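## Task

Carry every clump out of the litter box and into the tray, keeping the litter itself in the box; a few stray grains are tolerated, and grains that drop off the table are treated as spilled. The scoop may be used to lift clumps and tip them out. No clump that the robot has touched directly may end up in the tray. The scoop must finish lying in the litter box. Anything that stays in place only because the robot is holding it at the end does not count.

## Robot and tools

Robot: two six-joint arms, left_arm and right_arm, each with a two-finger gripper. The names are labels only and do not match the sides of any image. A loose object may occasionally get a brief nudge from outside.

Frame: every gripper pose in a result uses one shared frame. Its origin sits on the table surface midway between the arms, +x points out across the table, +z points up, and left_arm is on the +y side. Positions are in metres and orientation is a quaternion in w,x,y,z order. The printed hand position can be somewhat wrong, more so at long reach. The reported point lies between the finger pads, roughly 1 cm behind the tips; fingers point along the gripper's +z and close along its y.

Row layout: a command row is one flat list of 14 numbers covering both arms, even when only one moves: seven for left_arm, then seven for right_arm. Each arm's seven are, in this exact order: wrist pitch, elbow, waist, wrist roll, wrist yaw, shoulder, then the gripper opening. The six joint values are absolute target angles in radians (not offsets), in the same order as the Joint positions printout. Stated ranges: waist -2.618 to 3.054, shoulder 0.000 to 3.142, elbow 0.000 to 3.142, wrist pitch -1.571 to 1.571, wrist yaw -1.571 to 1.571, wrist roll -2.094 to 2.094. Real ends may differ by up to 0.036 rad; a target beyond that margin and further out than the current angle is rejected, and one past the real end is clipped, sometimes reported as "joint sent to its limit". The opening is an absolute value from -1 (closed) to +1 (fully open).

execute_actions(actions): a list of actions; each action is a table of up to 15 rows, one row per 1/30 s step. If fewer than 15 rows are given, the last row repeats to fill the action. An empty list just returns the current state and images.

move(target, speed, blocking): target is one 14-number row as above; every joint travels from its present angle toward it along synchronized paths, so hands tend to curve. speed (0.01 to 2 rad/s, default 0.5) caps the joint with the longest way to go. Paths last between 0.5 and 10 s; longer ones are cut off early. Moves ignore obstacles and the other arm; faster moves and targets set deeper past a contact mean harder impacts and pressing. The result adds a "move:" line giving the ending (done, off_target, moving, held, fault), limits=held or limits=none, and each arm's joint furthest from target. With blocking=false the call returns after 0.5 s while motion continues; use wait(0) to check, and call wait or stop before sending any new rows or moves.

wait(seconds): 0 to 10 s, arms hold their last command; returns early if a running move ends. stop(): brakes a running move (needs room; fingers keep moving). zoom_image(camera, region): region [x0, y0, x1, y1] in pixels of that camera's latest image, at most 504x504; cameras are cam_high, cam_low, cam_left_wrist, cam_right_wrist, all 504x504, returned in that order. finished_scene(scene): ends the given scene irreversibly after the robot holds its last command; the task must already be met and stay met.

Motion limits: joint speed is capped, so big changes take several actions. Each step, the joint target is held within a lead of the measured angle: waist 0.202, shoulder 0.258, elbow 0.238, wrist pitch 0.573, wrist yaw and roll 0.522 rad. If targets would put a gripper more than 70 mm from where it is, all its targets are pulled back. "Joint targets" shows what joints are currently driven toward; resend those values to hold still, and resend any unfinished motion. Friction may leave a joint up to about 0.031 rad short, and smaller commands may do nothing. "joint command not followed" means a clearance check altered some targets; step readings mark held steps with HELD and the arm label.

Gripping: grip_measured is the finger motor on the -1..+1 scale; pads meet near -0.94 and each millimetre of width adds about 0.0208, with a fixed per-gripper error up to about 0.02. The opening printed in Joint positions is in metres (0.093 open to 0.000 closed), error about 1 mm; on a held rigid object it settles up to about 12 mm below its width. Commanding further below the object's width squeezes harder; keep sending the same number to keep holding.

Torques are listed in joint order without the gripper; they include offsets and noise and are nonzero in free air.

Avoid: dropping or knocking anything off the table (ends the scene), letting the arms strike or push each other, hard slams or shoves, touching clumps directly, and leaving the scoop in the gripper at the end. Holding loads heats motors: MOTOR HOT appears at 75 °C, at 90 °C the arm is stopped for 10 s, and at 100 °C it goes limp and falls (OVER-TEMPERATURE FAULT). The simulation keeps running while you compose a reply, with the robot holding its last command.

Each tool is called after "Emit:" as name([rows], argument=value, ...), one row to a line, values as JSON.

## Session

Emit:
execute_actions(actions=[])

Scene clock: 0.00 s.
left_arm: end_effector_position=(+0.4151, +0.2112, +0.3929) grip_measured=+1.000 end_effector_quat_wxyz=(+0.696, +0.031, +0.717, -0.035) | right_arm: end_effector_position=(+0.3680, -0.1964, +0.3996) grip_measured=+0.995 end_effector_quat_wxyz=(+0.701, -0.066, +0.707, +0.071)
Joint names: [wrist pitch, elbow, waist, wrist roll, wrist yaw, shoulder]
Joint positions: left_arm=[-0.013  1.046 -0.006 -0.006 -0.014  1.062  0.093] | right_arm=[-0.005  1.045  0.012  0.007 -0.004  1.047  0.093]
Joint velocities: left_arm=[ 0.081 -0.007 -0.012 -0.007  0.037 -0.007  0.   ] | right_arm=[0.051 0.002 0.002 0.007 0.022 0.002 0.   ]
Joint torques (N m, as the arm reports them, + toward a larger angle): no reading
Motor temperatures (°C, as the motors report them): left_arm=[26 23 24 25 25 24] | right_arm=[24 27 27 23 26 26]
Joint targets: left_arm=[-0.013 1.046 -0.006 -0.006 -0.014 1.062] | right_arm=[-0.005 1.045 0.012 0.007 -0.004 1.047]

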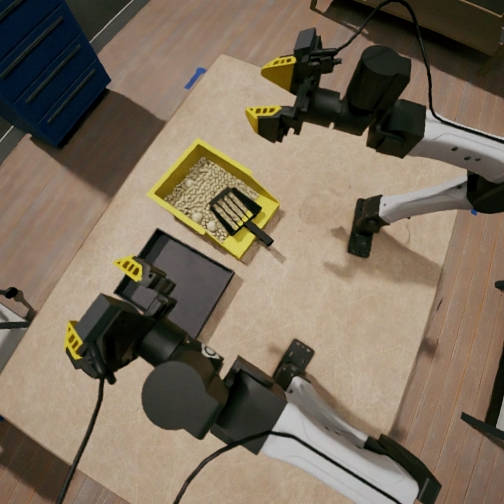

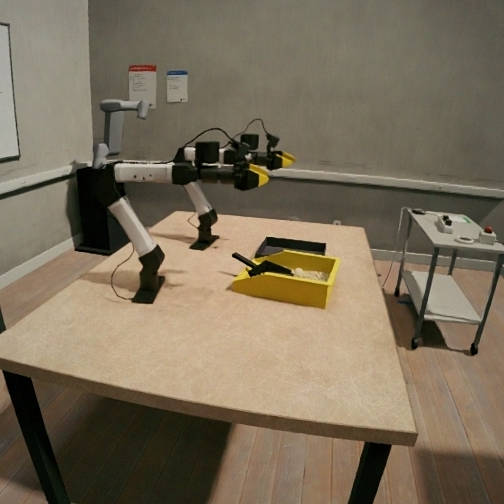

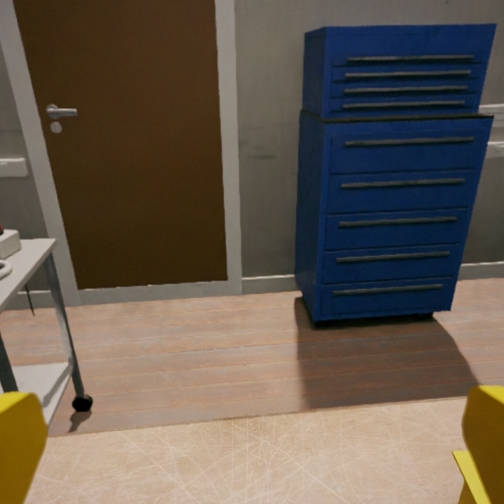

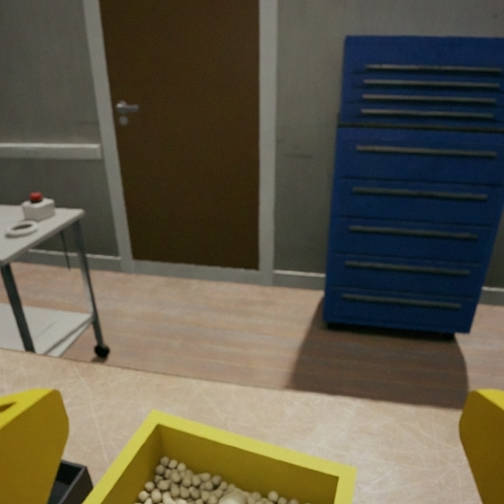

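Emit:
zoom_image(camera="cam_high", region=[100, 120, 300, 320])

Emit:
zoom_image(camera="cam_low", region=[200, 210, 360, 330])

Emit:
move(target=[-0.013,1.046,0.6,-0.006,-0.014,1.062,1, -0.9,1.045,0.012,0.007,-0.004,1.047,1], speed=1)

Region (100, 120, 300, 320) of cam_high's 504x504 image, scaled by 2.520, with more detail than that image has.

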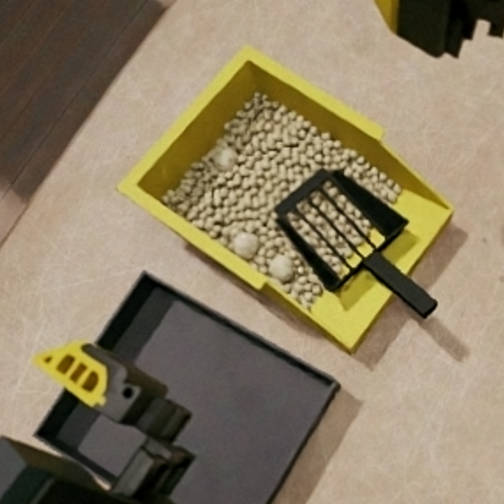

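Region (200, 210, 360, 330) of cam_low's 504x504 image, scaled by 3.150, with more detail than that image has; it fills the top 378 rows of this view, and the rest is white.

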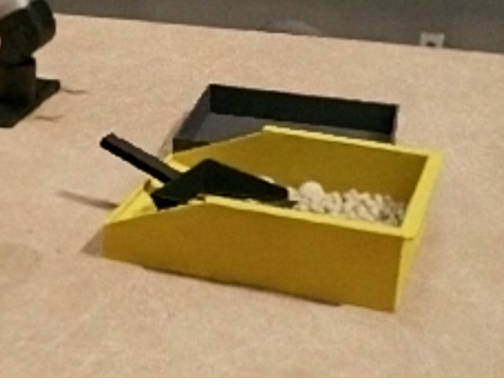

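Scene clock: 3.30 s.
left_arm: end_effector_position=(+0.3710, +0.4307, +0.3929) grip_measured=+1.000 end_effector_quat_wxyz=(+0.675, -0.181, +0.694, +0.172) | right_arm: end_effector_position=(+0.2794, -0.2134, +0.2128) grip_measured=+0.995 end_effector_quat_wxyz=(+0.331, -0.086, +0.939, +0.034)
Joint names: [wrist pitch, elbow, waist, wrist roll, wrist yaw, shoulder]
Joint positions: left_arm=[-0.013  1.046  0.593 -0.006 -0.013  1.062  0.093] | right_arm=[-0.889  1.045  0.012  0.007 -0.004  1.047  0.093]
Joint velocities: left_arm=[-0.037  0.002 -0.007 -0.037 -0.066 -0.012  0.   ] | right_arm=[-0.007 -0.007  0.017 -0.022 -0.007 -0.007 -0.   ]
Joint torques (N m, as the arm reports them, + toward a larger angle): left_arm=[ 2.65  7.58  0.57 -0.11 -0.01 -3.79] | right_arm=[ 1.27  7.    0.3  -0.09 -0.07 -2.58]
Motor temperatures (°C, as the motors report them): left_arm=[28 24 24 25 25 25] | right_arm=[26 27 27 23 26 26]
Joint targets: left_arm=[-0.013 1.046 0.600 -0.006 -0.014 1.062] | right_arm=[-0.900 1.045 0.012 0.007 -0.004 1.047]
move: done; limits=none; left_arm: farthest joint: the waist, 0.007 radians from its target (0.606 radians at the start); right_arm: farthest joint: the wrist pitch, 0.011 radians from its target (0.895 radians at the start)

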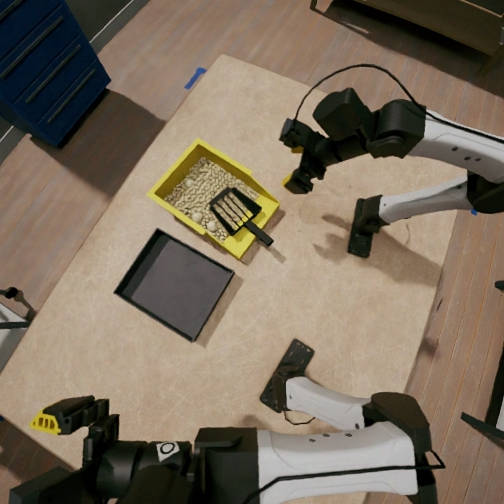

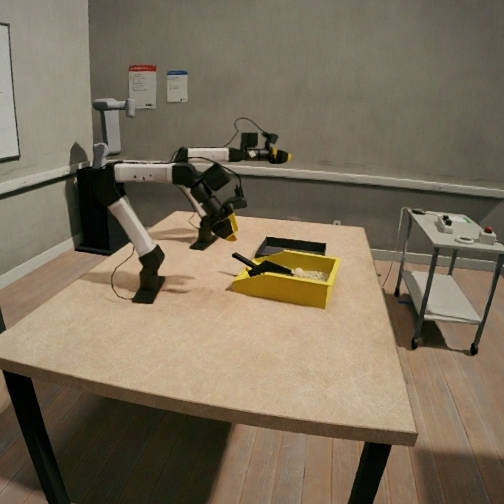

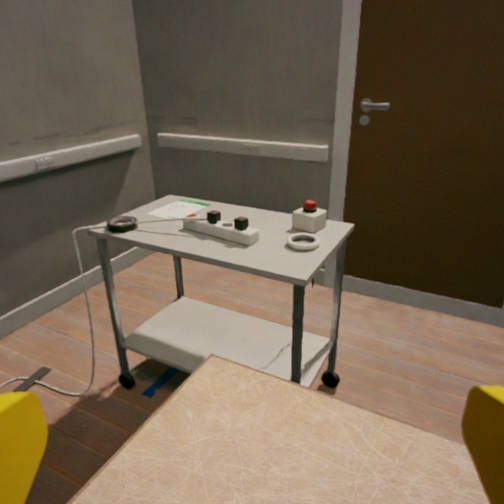

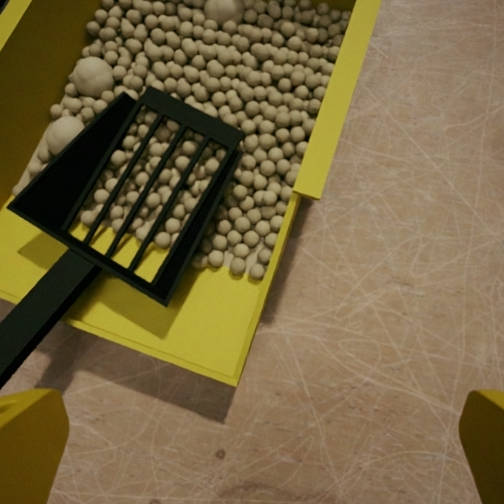

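Emit:
move(target=[-0.013,1.046,0.6,-0.006,-0.014,1.062,1, -0.6,0.95,0.787,0.0,0.714,1.28,1], speed=0.8)

Scene clock: 12.10 s.
left_arm: end_effector_position=(+0.3710, +0.4307, +0.3929) grip_measured=+1.000 end_effector_quat_wxyz=(+0.675, -0.181, +0.694, +0.172) | right_arm: end_effector_position=(+0.2695, -0.0726, +0.1897) grip_measured=+0.995 end_effector_quat_wxyz=(+0.418, -0.309, +0.841, -0.150)
Joint names: [wrist pitch, elbow, waist, wrist roll, wrist yaw, shoulder]
Joint positions: left_arm=[-0.013  1.046  0.593 -0.006 -0.013  1.062  0.093] | right_arm=[-0.62   0.966  0.781  0.007  0.705  1.265  0.093]
Joint velocities: left_arm=[-0.066  0.012 -0.007 -0.022  0.037  0.002  0.   ] | right_arm=[ 0.051 -0.002  0.017  0.037 -0.007 -0.017  0.001]
Joint torques (N m, as the arm reports them, + toward a larger angle): left_arm=[ 2.62  7.84  0.67 -0.06 -0.06 -3.59] | right_arm=[ 1.38  5.86  0.85 -0.12  0.27 -3.12]
Motor temperatures (°C, as the motors report them): left_arm=[31 26 24 25 25 25] | right_arm=[27 28 27 23 26 27]
Joint targets: left_arm=[-0.013 1.046 0.600 -0.006 -0.014 1.062] | right_arm=[-0.600 0.950 0.787 -0.000 0.714 1.280]
move: done; limits=none; left_arm: farthest joint: the waist, 0.007 radians from its target (0.007 radians at the start); right_arm: farthest joint: the wrist pitch, 0.020 radians from its target (0.289 radians at the start)

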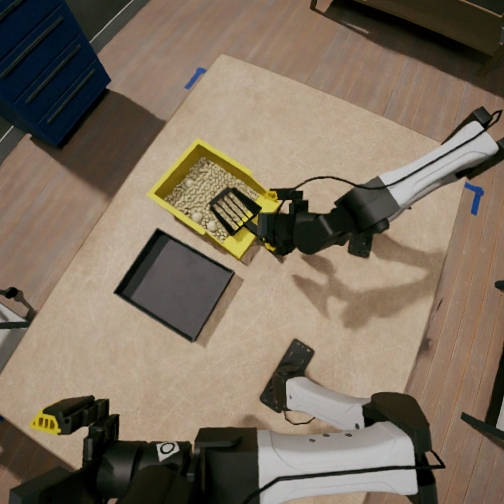

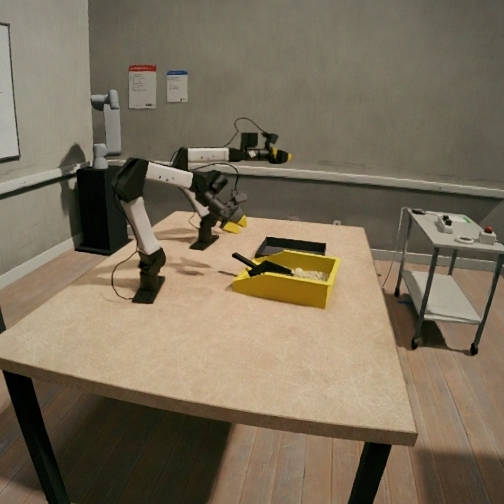

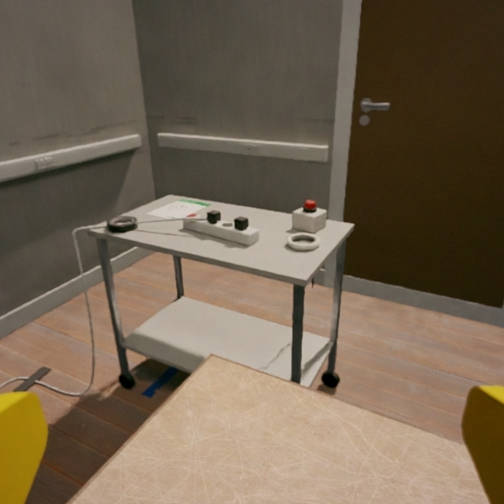

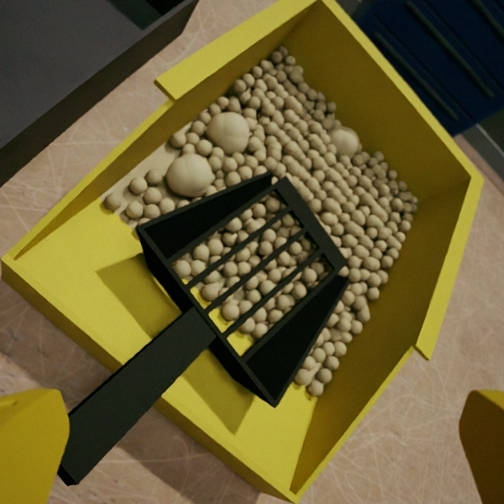

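Emit:
move(target=[-0.013,1.046,0.6,-0.006,-0.014,1.062,1, -1.028,0.997,0.876,1.162,0.742,1.255,1], speed=0.8)

Scene clock: 18.03 s.
left_arm: end_effector_position=(+0.3710, +0.4307, +0.3929) grip_measured=+1.000 end_effector_quat_wxyz=(+0.675, -0.181, +0.694, +0.172) | right_arm: end_effector_position=(+0.2186, -0.1143, +0.1579) grip_measured=+0.995 end_effector_quat_wxyz=(+0.371, +0.096, +0.922, -0.055)
Joint names: [wrist pitch, elbow, waist, wrist roll, wrist yaw, shoulder]
Joint positions: left_arm=[-0.013  1.046  0.593 -0.006 -0.013  1.062  0.093] | right_arm=[-1.016  0.966  0.868  1.154  0.734  1.265  0.093]
Joint velocities: left_arm=[-0.022 -0.002 -0.007  0.007 -0.066 -0.012  0.   ] | right_arm=[-0.051  0.012  0.002  0.037 -0.051 -0.017 -0.001]
Joint torques (N m, as the arm reports them, + toward a larger angle): left_arm=[ 2.64  7.63  0.73 -0.08 -0.01 -3.7 ] | right_arm=[ 0.5   8.88  1.1  -0.08  0.4  -4.42]
Motor temperatures (°C, as the motors report them): left_arm=[32 27 24 25 25 25] | right_arm=[28 29 27 23 26 27]
Joint targets: left_arm=[-0.013 1.046 0.600 -0.006 -0.014 1.062] | right_arm=[-1.028 0.997 0.876 1.162 0.742 1.255]
move: off_target (right_arm); limits=none; left_arm: farthest joint: the waist, 0.007 radians from its target (0.007 radians at the start); right_arm: farthest joint: the elbow, 0.031 radians from its target (0.031 radians at the start)

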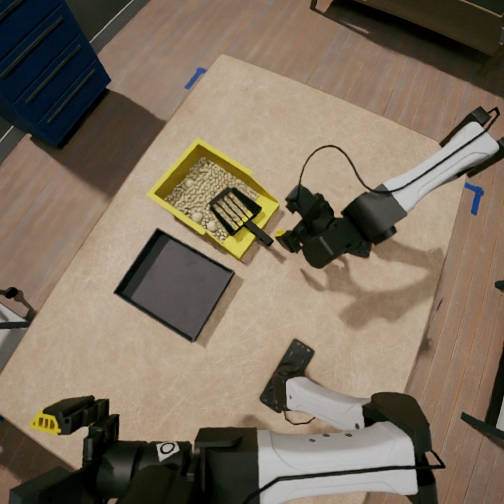

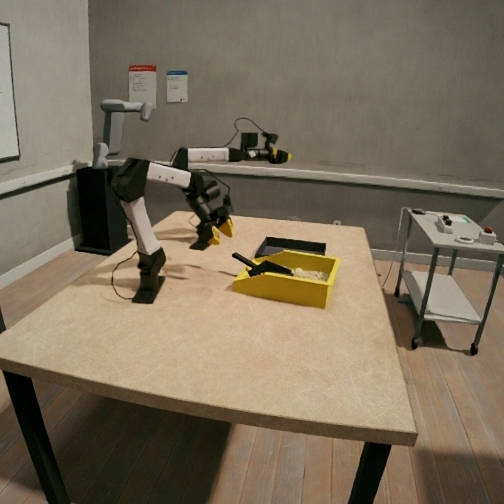

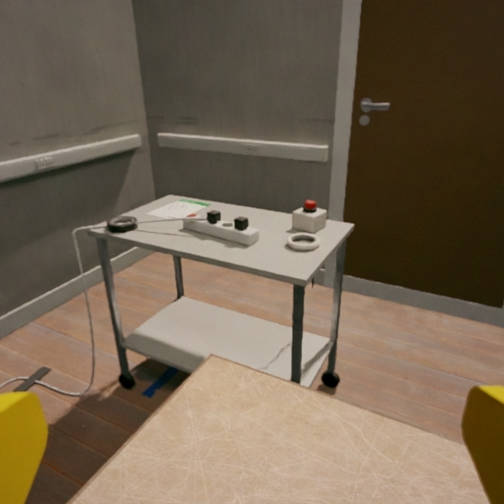

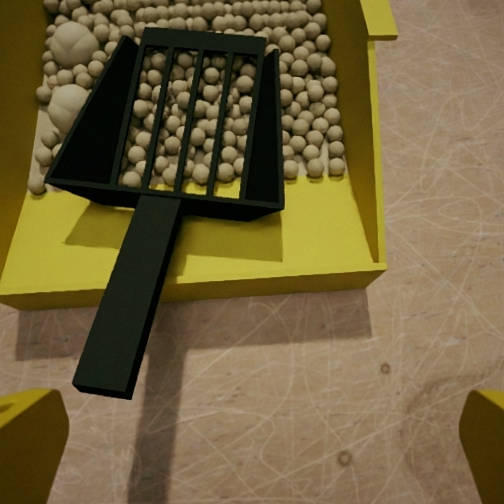

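Emit:
move(target=[-0.013,1.046,0.6,-0.006,-0.014,1.062,1, -1.085,1.2,0.928,1.366,0.782,1.535,1], speed=0.5)

Scene clock: 21.27 s.
left_arm: end_effector_position=(+0.3710, +0.4307, +0.3929) grip_measured=+1.000 end_effector_quat_wxyz=(+0.675, -0.181, +0.694, +0.172) | right_arm: end_effector_position=(+0.2346, -0.0658, +0.1578) grip_measured=+0.995 end_effector_quat_wxyz=(+0.378, +0.148, +0.912, -0.061)
Joint names: [wrist pitch, elbow, waist, wrist roll, wrist yaw, shoulder]
Joint positions: left_arm=[-0.013  1.046  0.593 -0.006 -0.013  1.062  0.093] | right_arm=[-1.072  1.173  0.921  1.358  0.774  1.521  0.093]
Joint velocities: left_arm=[-0.051 -0.017  0.007  0.007 -0.051  0.012  0.   ] | right_arm=[-0.051 -0.017 -0.012  0.022 -0.007 -0.012 -0.   ]
Joint torques (N m, as the arm reports them, + toward a larger angle): left_arm=[ 2.61  7.74  0.56 -0.11  0.01 -3.64] | right_arm=[ 0.36  8.4   0.98  0.02  0.45 -4.57]
Motor temperatures (°C, as the motors report them): left_arm=[32 27 24 25 25 25] | right_arm=[27 30 27 23 26 27]
Joint targets: left_arm=[-0.013 1.046 0.600 -0.006 -0.014 1.062] | right_arm=[-1.085 1.200 0.928 1.366 0.782 1.535]
move: off_target (right_arm); limits=none; left_arm: farthest joint: the waist, 0.007 radians from its target (0.007 radians at the start); right_arm: farthest joint: the elbow, 0.027 radians from its target (0.234 radians at the start)

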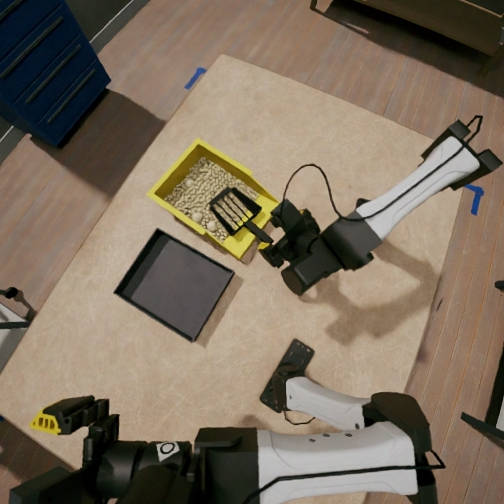

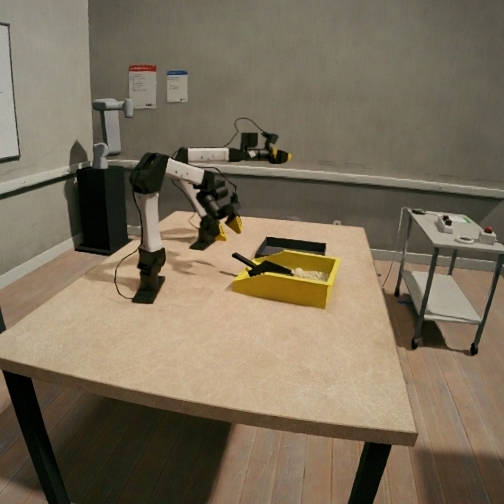

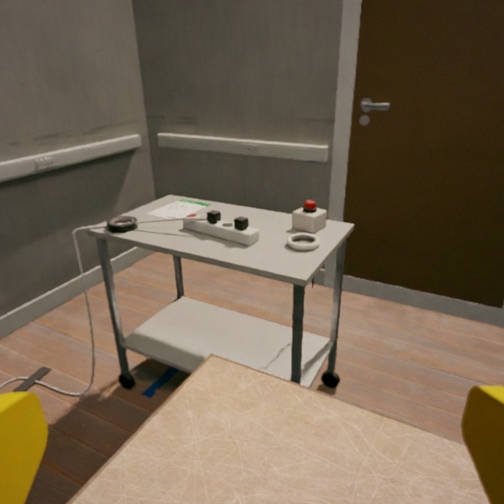

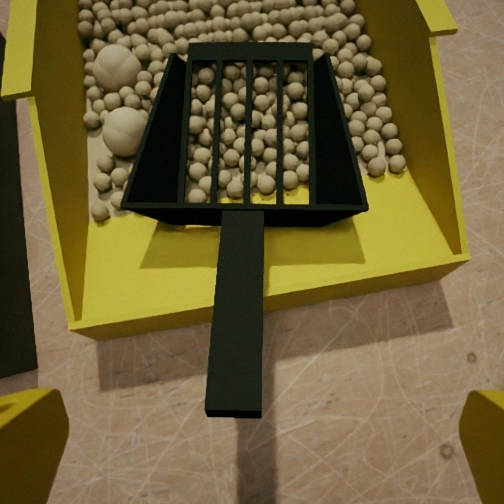

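Emit:
move(target=[-0.013,1.046,0.6,-0.006,-0.014,1.062,1, -0.74,1.04,0.77,1.157,0.735,1.598,1], speed=0.4)

Emit:
zoom_image(camera="cam_low", region=[180, 190, 340, 310])

Scene clock: 24.40 s.
left_arm: end_effector_position=(+0.3710, +0.4307, +0.3929) grip_measured=+1.000 end_effector_quat_wxyz=(+0.675, -0.181, +0.694, +0.172) | right_arm: end_effector_position=(+0.2776, -0.0716, +0.1159) grip_measured=+0.995 end_effector_quat_wxyz=(+0.378, +0.148, +0.912, -0.060)
Joint names: [wrist pitch, elbow, waist, wrist roll, wrist yaw, shoulder]
Joint positions: left_arm=[-0.013  1.046  0.593 -0.006 -0.013  1.062  0.093] | right_arm=[-0.759  1.056  0.777  1.164  0.742  1.584  0.093]
Joint velocities: left_arm=[-0.066 -0.007 -0.007  0.007 -0.051  0.007  0.   ] | right_arm=[ 0.037 -0.002 -0.002  0.007 -0.007  0.022 -0.001]
Joint torques (N m, as the arm reports them, + toward a larger angle): left_arm=[ 2.63  7.65  0.66 -0.09 -0.04 -3.56] | right_arm=[ 0.82  5.1  -0.34 -0.16  0.27 -5.06]
Motor temperatures (°C, as the motors report them): left_arm=[33 28 24 25 25 25] | right_arm=[27 30 27 23 26 27]
Joint targets: left_arm=[-0.013 1.046 0.600 -0.006 -0.014 1.062] | right_arm=[-0.740 1.040 0.770 1.157 0.735 1.598]
move: done; limits=none; left_arm: farthest joint: the waist, 0.007 radians from its target (0.007 radians at the start); right_arm: farthest joint: the wrist pitch, 0.019 radians from its target (0.332 radians at the start)

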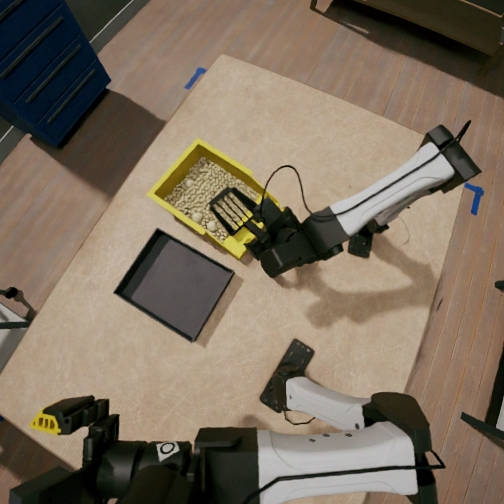

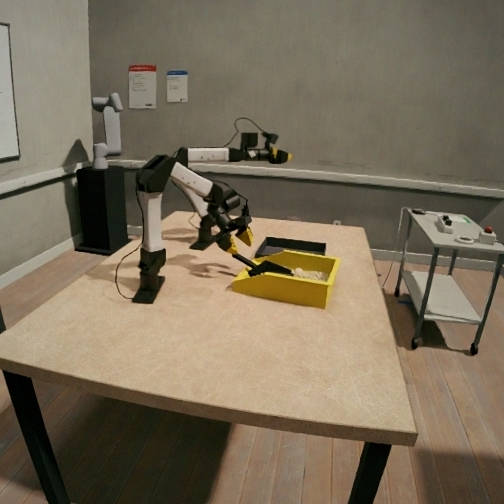

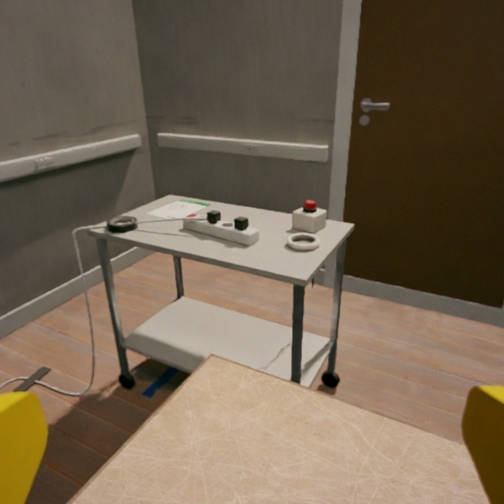

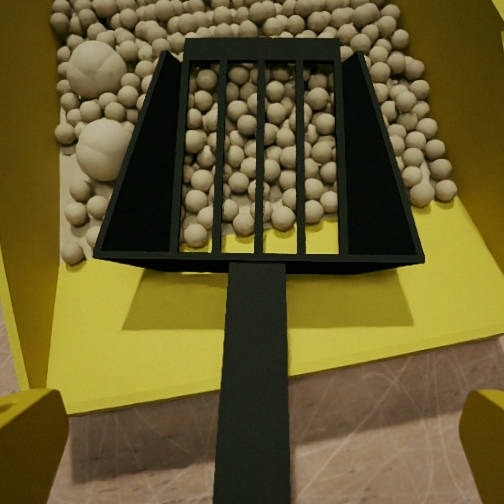

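Region (180, 190, 340, 310) of cam_low's 504x504 image, scaled by 3.150, with more detail than that image has; it fills the top 378 rows of this view, and the rest is white.

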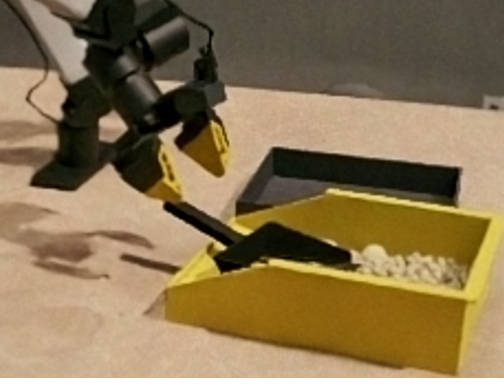

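Emit:
move(target=[-0.013,1.046,0.6,-0.006,-0.014,1.062,1, -0.566,0.926,0.77,1.157,0.735,1.659,0.2], speed=0.3)

Emit:
zoom_image(camera="cam_low", region=[180, 190, 340, 310])

Scene clock: 28.10 s.
left_arm: end_effector_position=(+0.3710, +0.4307, +0.3929) grip_measured=+1.000 end_effector_quat_wxyz=(+0.675, -0.181, +0.694, +0.172) | right_arm: end_effector_position=(+0.2772, -0.0718, +0.0737) grip_measured=+0.202 end_effector_quat_wxyz=(+0.377, +0.147, +0.913, -0.061)
Joint names: [wrist pitch, elbow, waist, wrist roll, wrist yaw, shoulder]
Joint positions: left_arm=[-0.013  1.046  0.593 -0.006 -0.013  1.062  0.093] | right_arm=[-0.585  0.942  0.777  1.164  0.74   1.645  0.055]
Joint velocities: left_arm=[-0.022  0.002  0.012 -0.037  0.007  0.012  0.   ] | right_arm=[ 0.007  0.012 -0.002 -0.022 -0.066 -0.002 -0.002]
Joint torques (N m, as the arm reports them, + toward a larger angle): left_arm=[ 2.63  7.71  0.55 -0.1  -0.03 -3.63] | right_arm=[ 0.77  4.82 -0.34 -0.14  0.28 -5.3 ]
Motor temperatures (°C, as the motors report them): left_arm=[33 28 24 25 25 25] | right_arm=[27 30 27 23 26 28]
Joint targets: left_arm=[-0.013 1.046 0.600 -0.006 -0.014 1.062] | right_arm=[-0.566 0.926 0.770 1.157 0.735 1.659]
move: done; limits=none; left_arm: farthest joint: the waist, 0.007 radians from its target (0.007 radians at the start); right_arm: farthest joint: the wrist pitch, 0.019 radians from its target (0.193 radians at the start)

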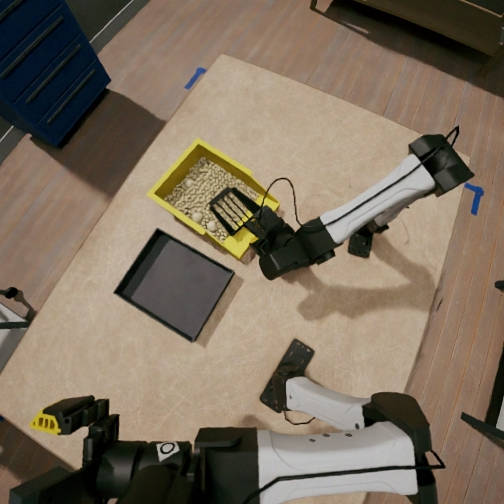

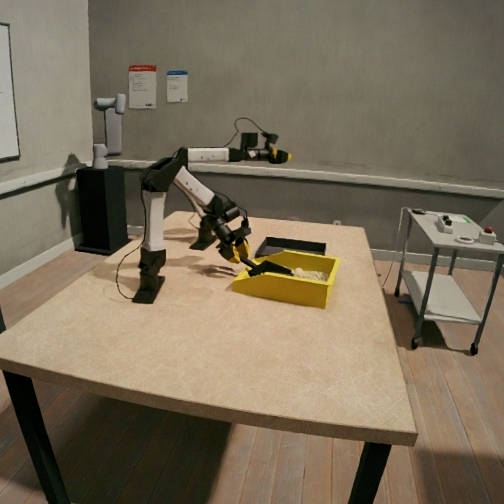

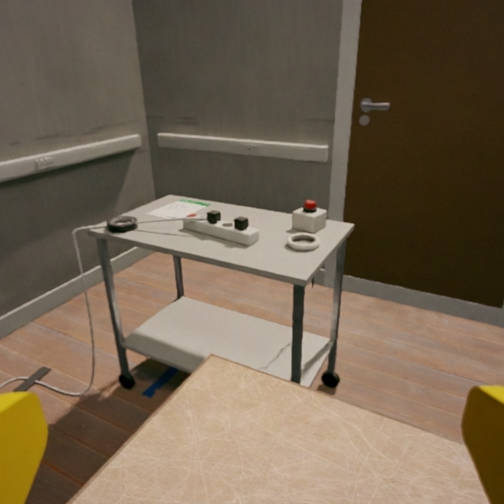

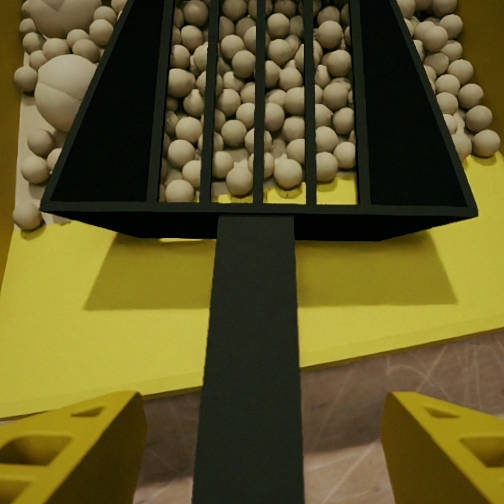

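Region (180, 190, 340, 310) of cam_low's 504x504 image, scaled by 3.150, with more detail than that image has; it fills the top 378 rows of this view, and the rest is white.

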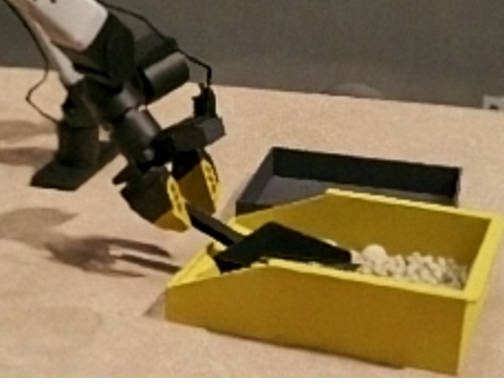

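Close, then lift.

Emit:
move(target=[-0.013,1.046,0.6,-0.006,-0.014,1.062,1, -0.566,0.926,0.77,1.157,0.735,1.659,-0.85])

Emit:
move(target=[-0.013,1.046,0.6,-0.006,-0.014,1.062,1, -0.772,1.083,0.77,1.157,0.735,1.57,-0.85], speed=0.3)

Emit:
zoom_image(camera="cam_low", region=[180, 190, 340, 310])

Scene clock: 30.17 s.
left_arm: end_effector_position=(+0.3710, +0.4307, +0.3929) grip_measured=+1.000 end_effector_quat_wxyz=(+0.675, -0.181, +0.694, +0.172) | right_arm: end_effector_position=(+0.2773, -0.0717, +0.0737) grip_measured=-0.653 end_effector_quat_wxyz=(+0.377, +0.147, +0.913, -0.061)
Joint names: [wrist pitch, elbow, waist, wrist roll, wrist yaw, shoulder]
Joint positions: left_arm=[-0.013  1.046  0.593 -0.006 -0.013  1.062  0.093] | right_arm=[-0.585  0.942  0.777  1.164  0.74   1.645  0.014]
Joint velocities: left_arm=[-0.037  0.007 -0.012 -0.051 -0.007 -0.007  0.   ] | right_arm=[ 0.007 -0.017 -0.012  0.007  0.022 -0.007  0.   ]
Joint torques (N m, as the arm reports them, + toward a larger angle): left_arm=[ 2.62  7.67  0.6  -0.1  -0.01 -3.81] | right_arm=[ 0.83  4.82 -0.35 -0.15  0.28 -5.3 ]
Motor temperatures (°C, as the motors report them): left_arm=[33 28 24 25 25 25] | right_arm=[27 30 27 23 26 28]
Joint targets: left_arm=[-0.013 1.046 0.600 -0.006 -0.014 1.062] | right_arm=[-0.566 0.926 0.770 1.157 0.735 1.659]
move: done; limits=none; left_arm: farthest joint: the waist, 0.007 radians from its target (0.007 radians at the start); right_arm: farthest joint: the wrist pitch, 0.019 radians from its target (0.019 radians at the start)

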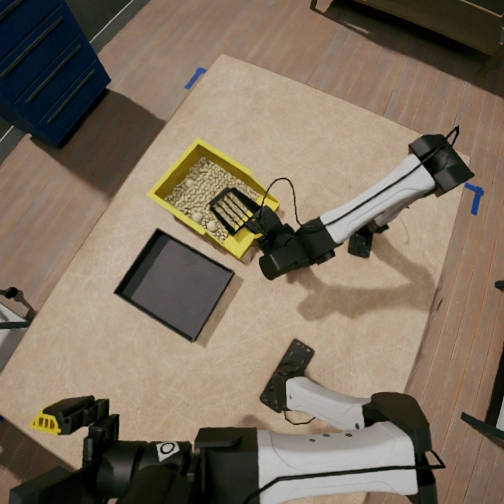

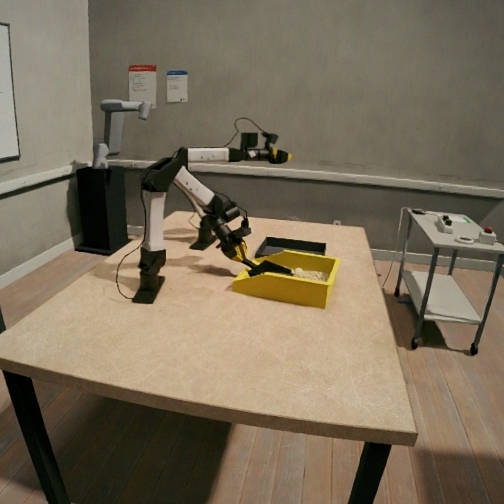

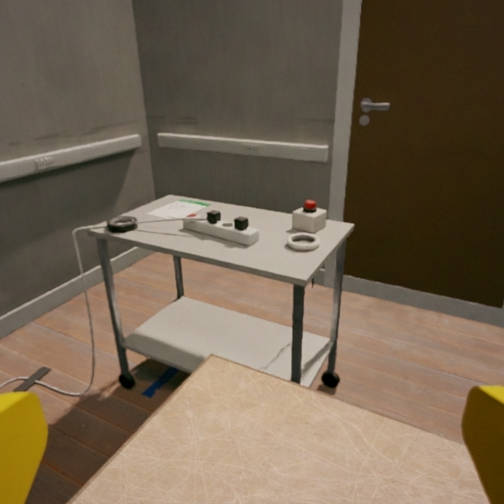

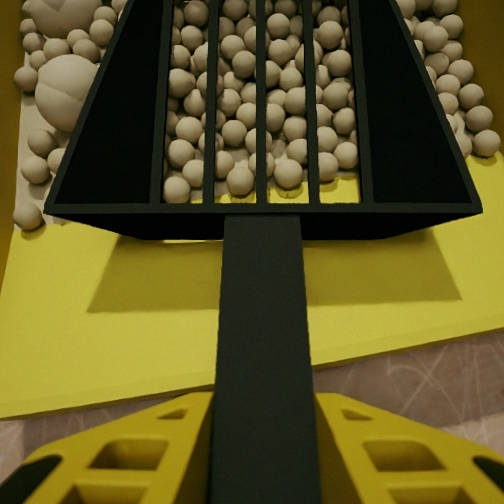

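Scene clock: 31.47 s.
left_arm: end_effector_position=(+0.3710, +0.4307, +0.3929) grip_measured=+1.000 end_effector_quat_wxyz=(+0.675, -0.181, +0.694, +0.172) | right_arm: end_effector_position=(+0.2760, -0.0708, +0.1116) grip_measured=-0.653 end_effector_quat_wxyz=(+0.369, +0.145, +0.916, -0.063)
Joint names: [wrist pitch, elbow, waist, wrist roll, wrist yaw, shoulder]
Joint positions: left_arm=[-0.013  1.046  0.593 -0.006 -0.013  1.062  0.093] | right_arm=[-0.765  1.058  0.777  1.164  0.727  1.593  0.014]
Joint velocities: left_arm=[-0.095 -0.007 -0.002  0.051  0.022 -0.002  0.   ] | right_arm=[-0.066 -0.022  0.002  0.066  0.022  0.002 -0.   ]
Joint torques (N m, as the arm reports them, + toward a larger angle): left_arm=[ 2.64  7.7   0.77 -0.06 -0.02 -3.65] | right_arm=[ 0.62  8.27 -0.36 -0.15  0.39 -7.86]
Motor temperatures (°C, as the motors report them): left_arm=[34 29 24 25 25 25] | right_arm=[27 30 27 23 26 28]
Joint targets: left_arm=[-0.013 1.046 0.600 -0.006 -0.014 1.062] | right_arm=[-0.772 1.083 0.770 1.157 0.735 1.570]
move: off_target (right_arm); limits=none; left_arm: farthest joint: the waist, 0.007 radians from its target (0.007 radians at the start); right_arm: farthest joint: the elbow, 0.025 radians from its target (0.141 radians at the start)

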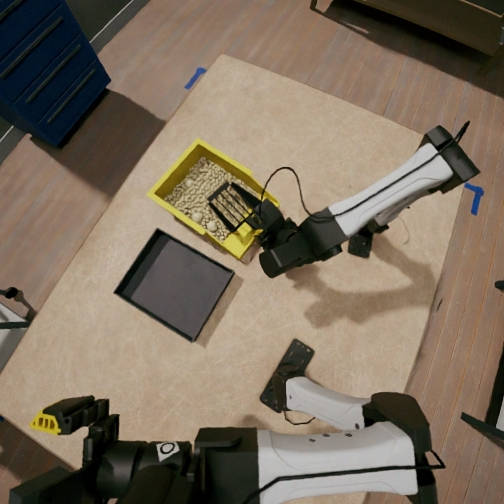

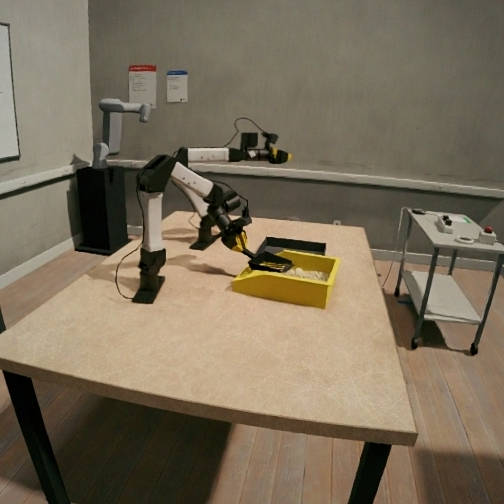

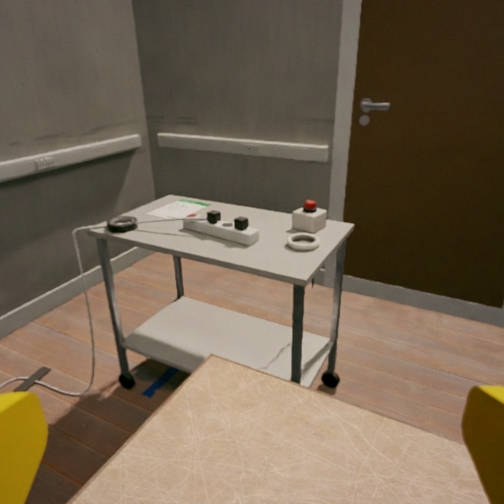

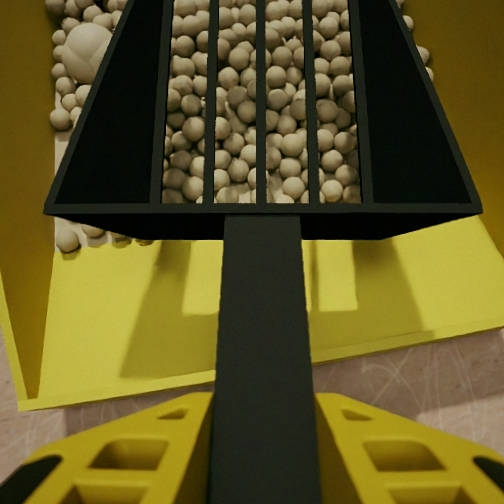

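Region (180, 190, 340, 310) of cam_low's 504x504 image, scaled by 3.150, with more detail than that image has; it fills the top 378 rows of this view, and the rest is white.

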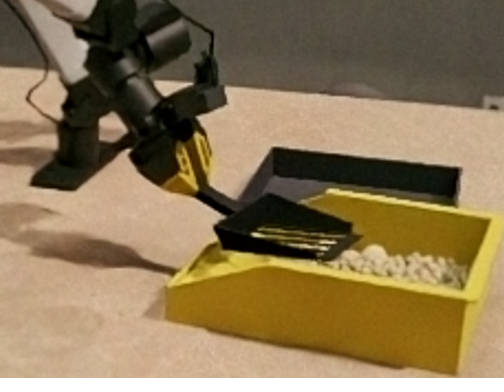

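Emit:
move(target=[-0.013,1.046,0.6,-0.006,-0.014,1.062,1, -1.396,1.635,0.58,0.70,0.11,1.66,-0.85], speed=0.4)

Emit:
zoom_image(camera="cam_low", region=[180, 190, 340, 310])

Emit:
zoom_image(camera="cam_high", region=[130, 120, 300, 290])

Scene clock: 39.30 s.
left_arm: end_effector_position=(+0.3710, +0.4307, +0.3929) grip_measured=+1.000 end_effector_quat_wxyz=(+0.675, -0.181, +0.694, +0.172) | right_arm: end_effector_position=(+0.2446, -0.0587, +0.1894) grip_measured=-0.653 end_effector_quat_wxyz=(+0.093, -0.024, +0.995, +0.007)
Joint names: [wrist pitch, elbow, waist, wrist roll, wrist yaw, shoulder]
Joint positions: left_arm=[-0.013  1.046  0.593 -0.006 -0.013  1.062  0.093] | right_arm=[-1.388  1.609  0.587  0.708  0.114  1.644  0.014]
Joint velocities: left_arm=[-0.037 -0.002 -0.017 -0.081 -0.022  0.007  0.   ] | right_arm=[-0.051  0.007  0.007  0.051 -0.007 -0.002  0.001]
Joint torques (N m, as the arm reports them, + toward a larger angle): left_arm=[ 2.62  7.69  0.71 -0.09 -0.06 -3.77] | right_arm=[ 0.42  8.25 -0.42 -0.1   0.   -5.3 ]
Motor temperatures (°C, as the motors report them): left_arm=[34 30 24 25 25 25] | right_arm=[27 32 27 23 26 30]
Joint targets: left_arm=[-0.013 1.046 0.600 -0.006 -0.014 1.062] | right_arm=[-1.396 1.635 0.580 0.700 0.110 1.660]
move: off_target (right_arm); limits=none; left_arm: farthest joint: the waist, 0.007 radians from its target (0.007 radians at the start); right_arm: farthest joint: the elbow, 0.026 radians from its target (0.577 radians at the start)

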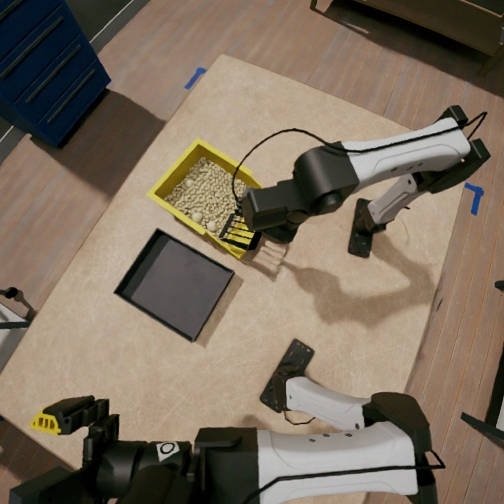

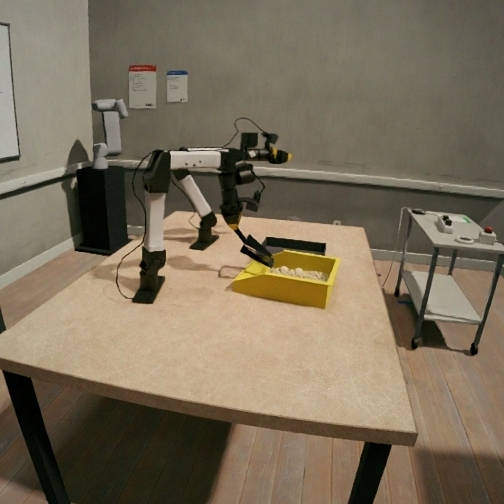

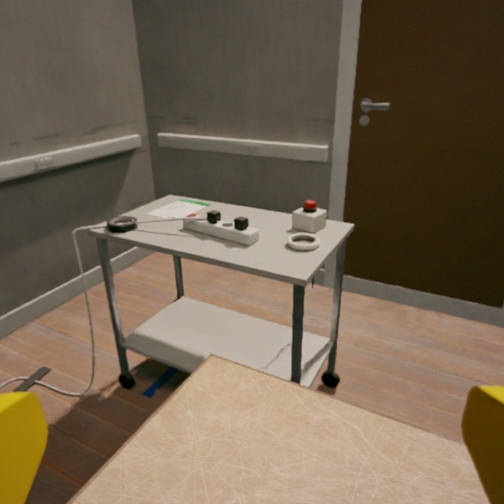

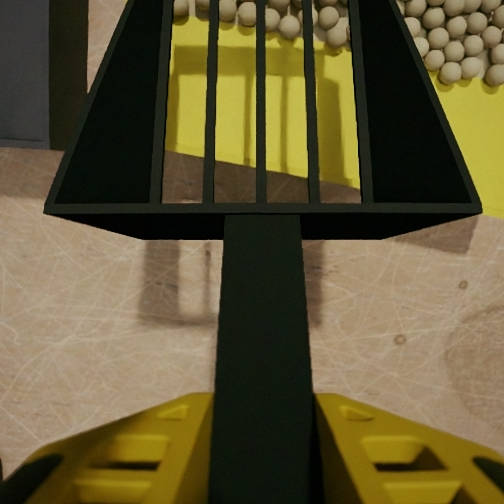

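Region (180, 190, 340, 310) of cam_low's 504x504 image, scaled by 3.150, with more detail than that image has; it fills the top 378 rows of this view, and the rest is white.

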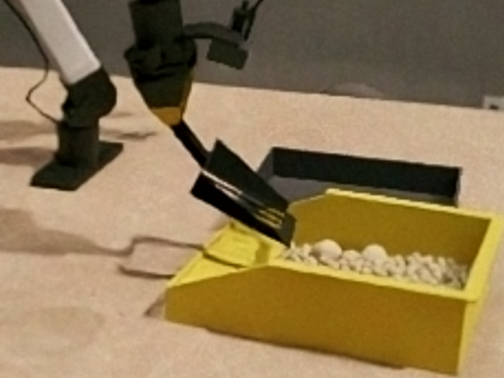

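Region (130, 120, 300, 290) of cam_high's 504x504 image, scaled by 2.965, with more detail than that image has.

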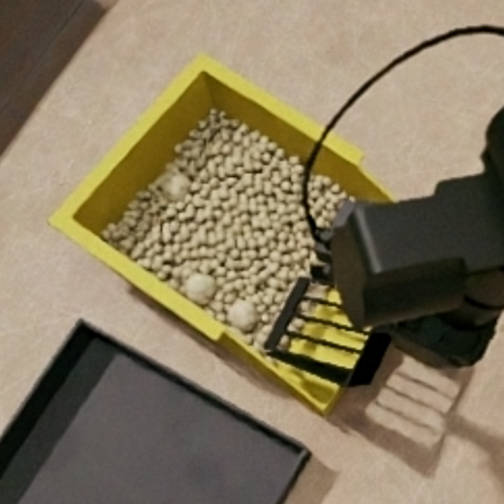

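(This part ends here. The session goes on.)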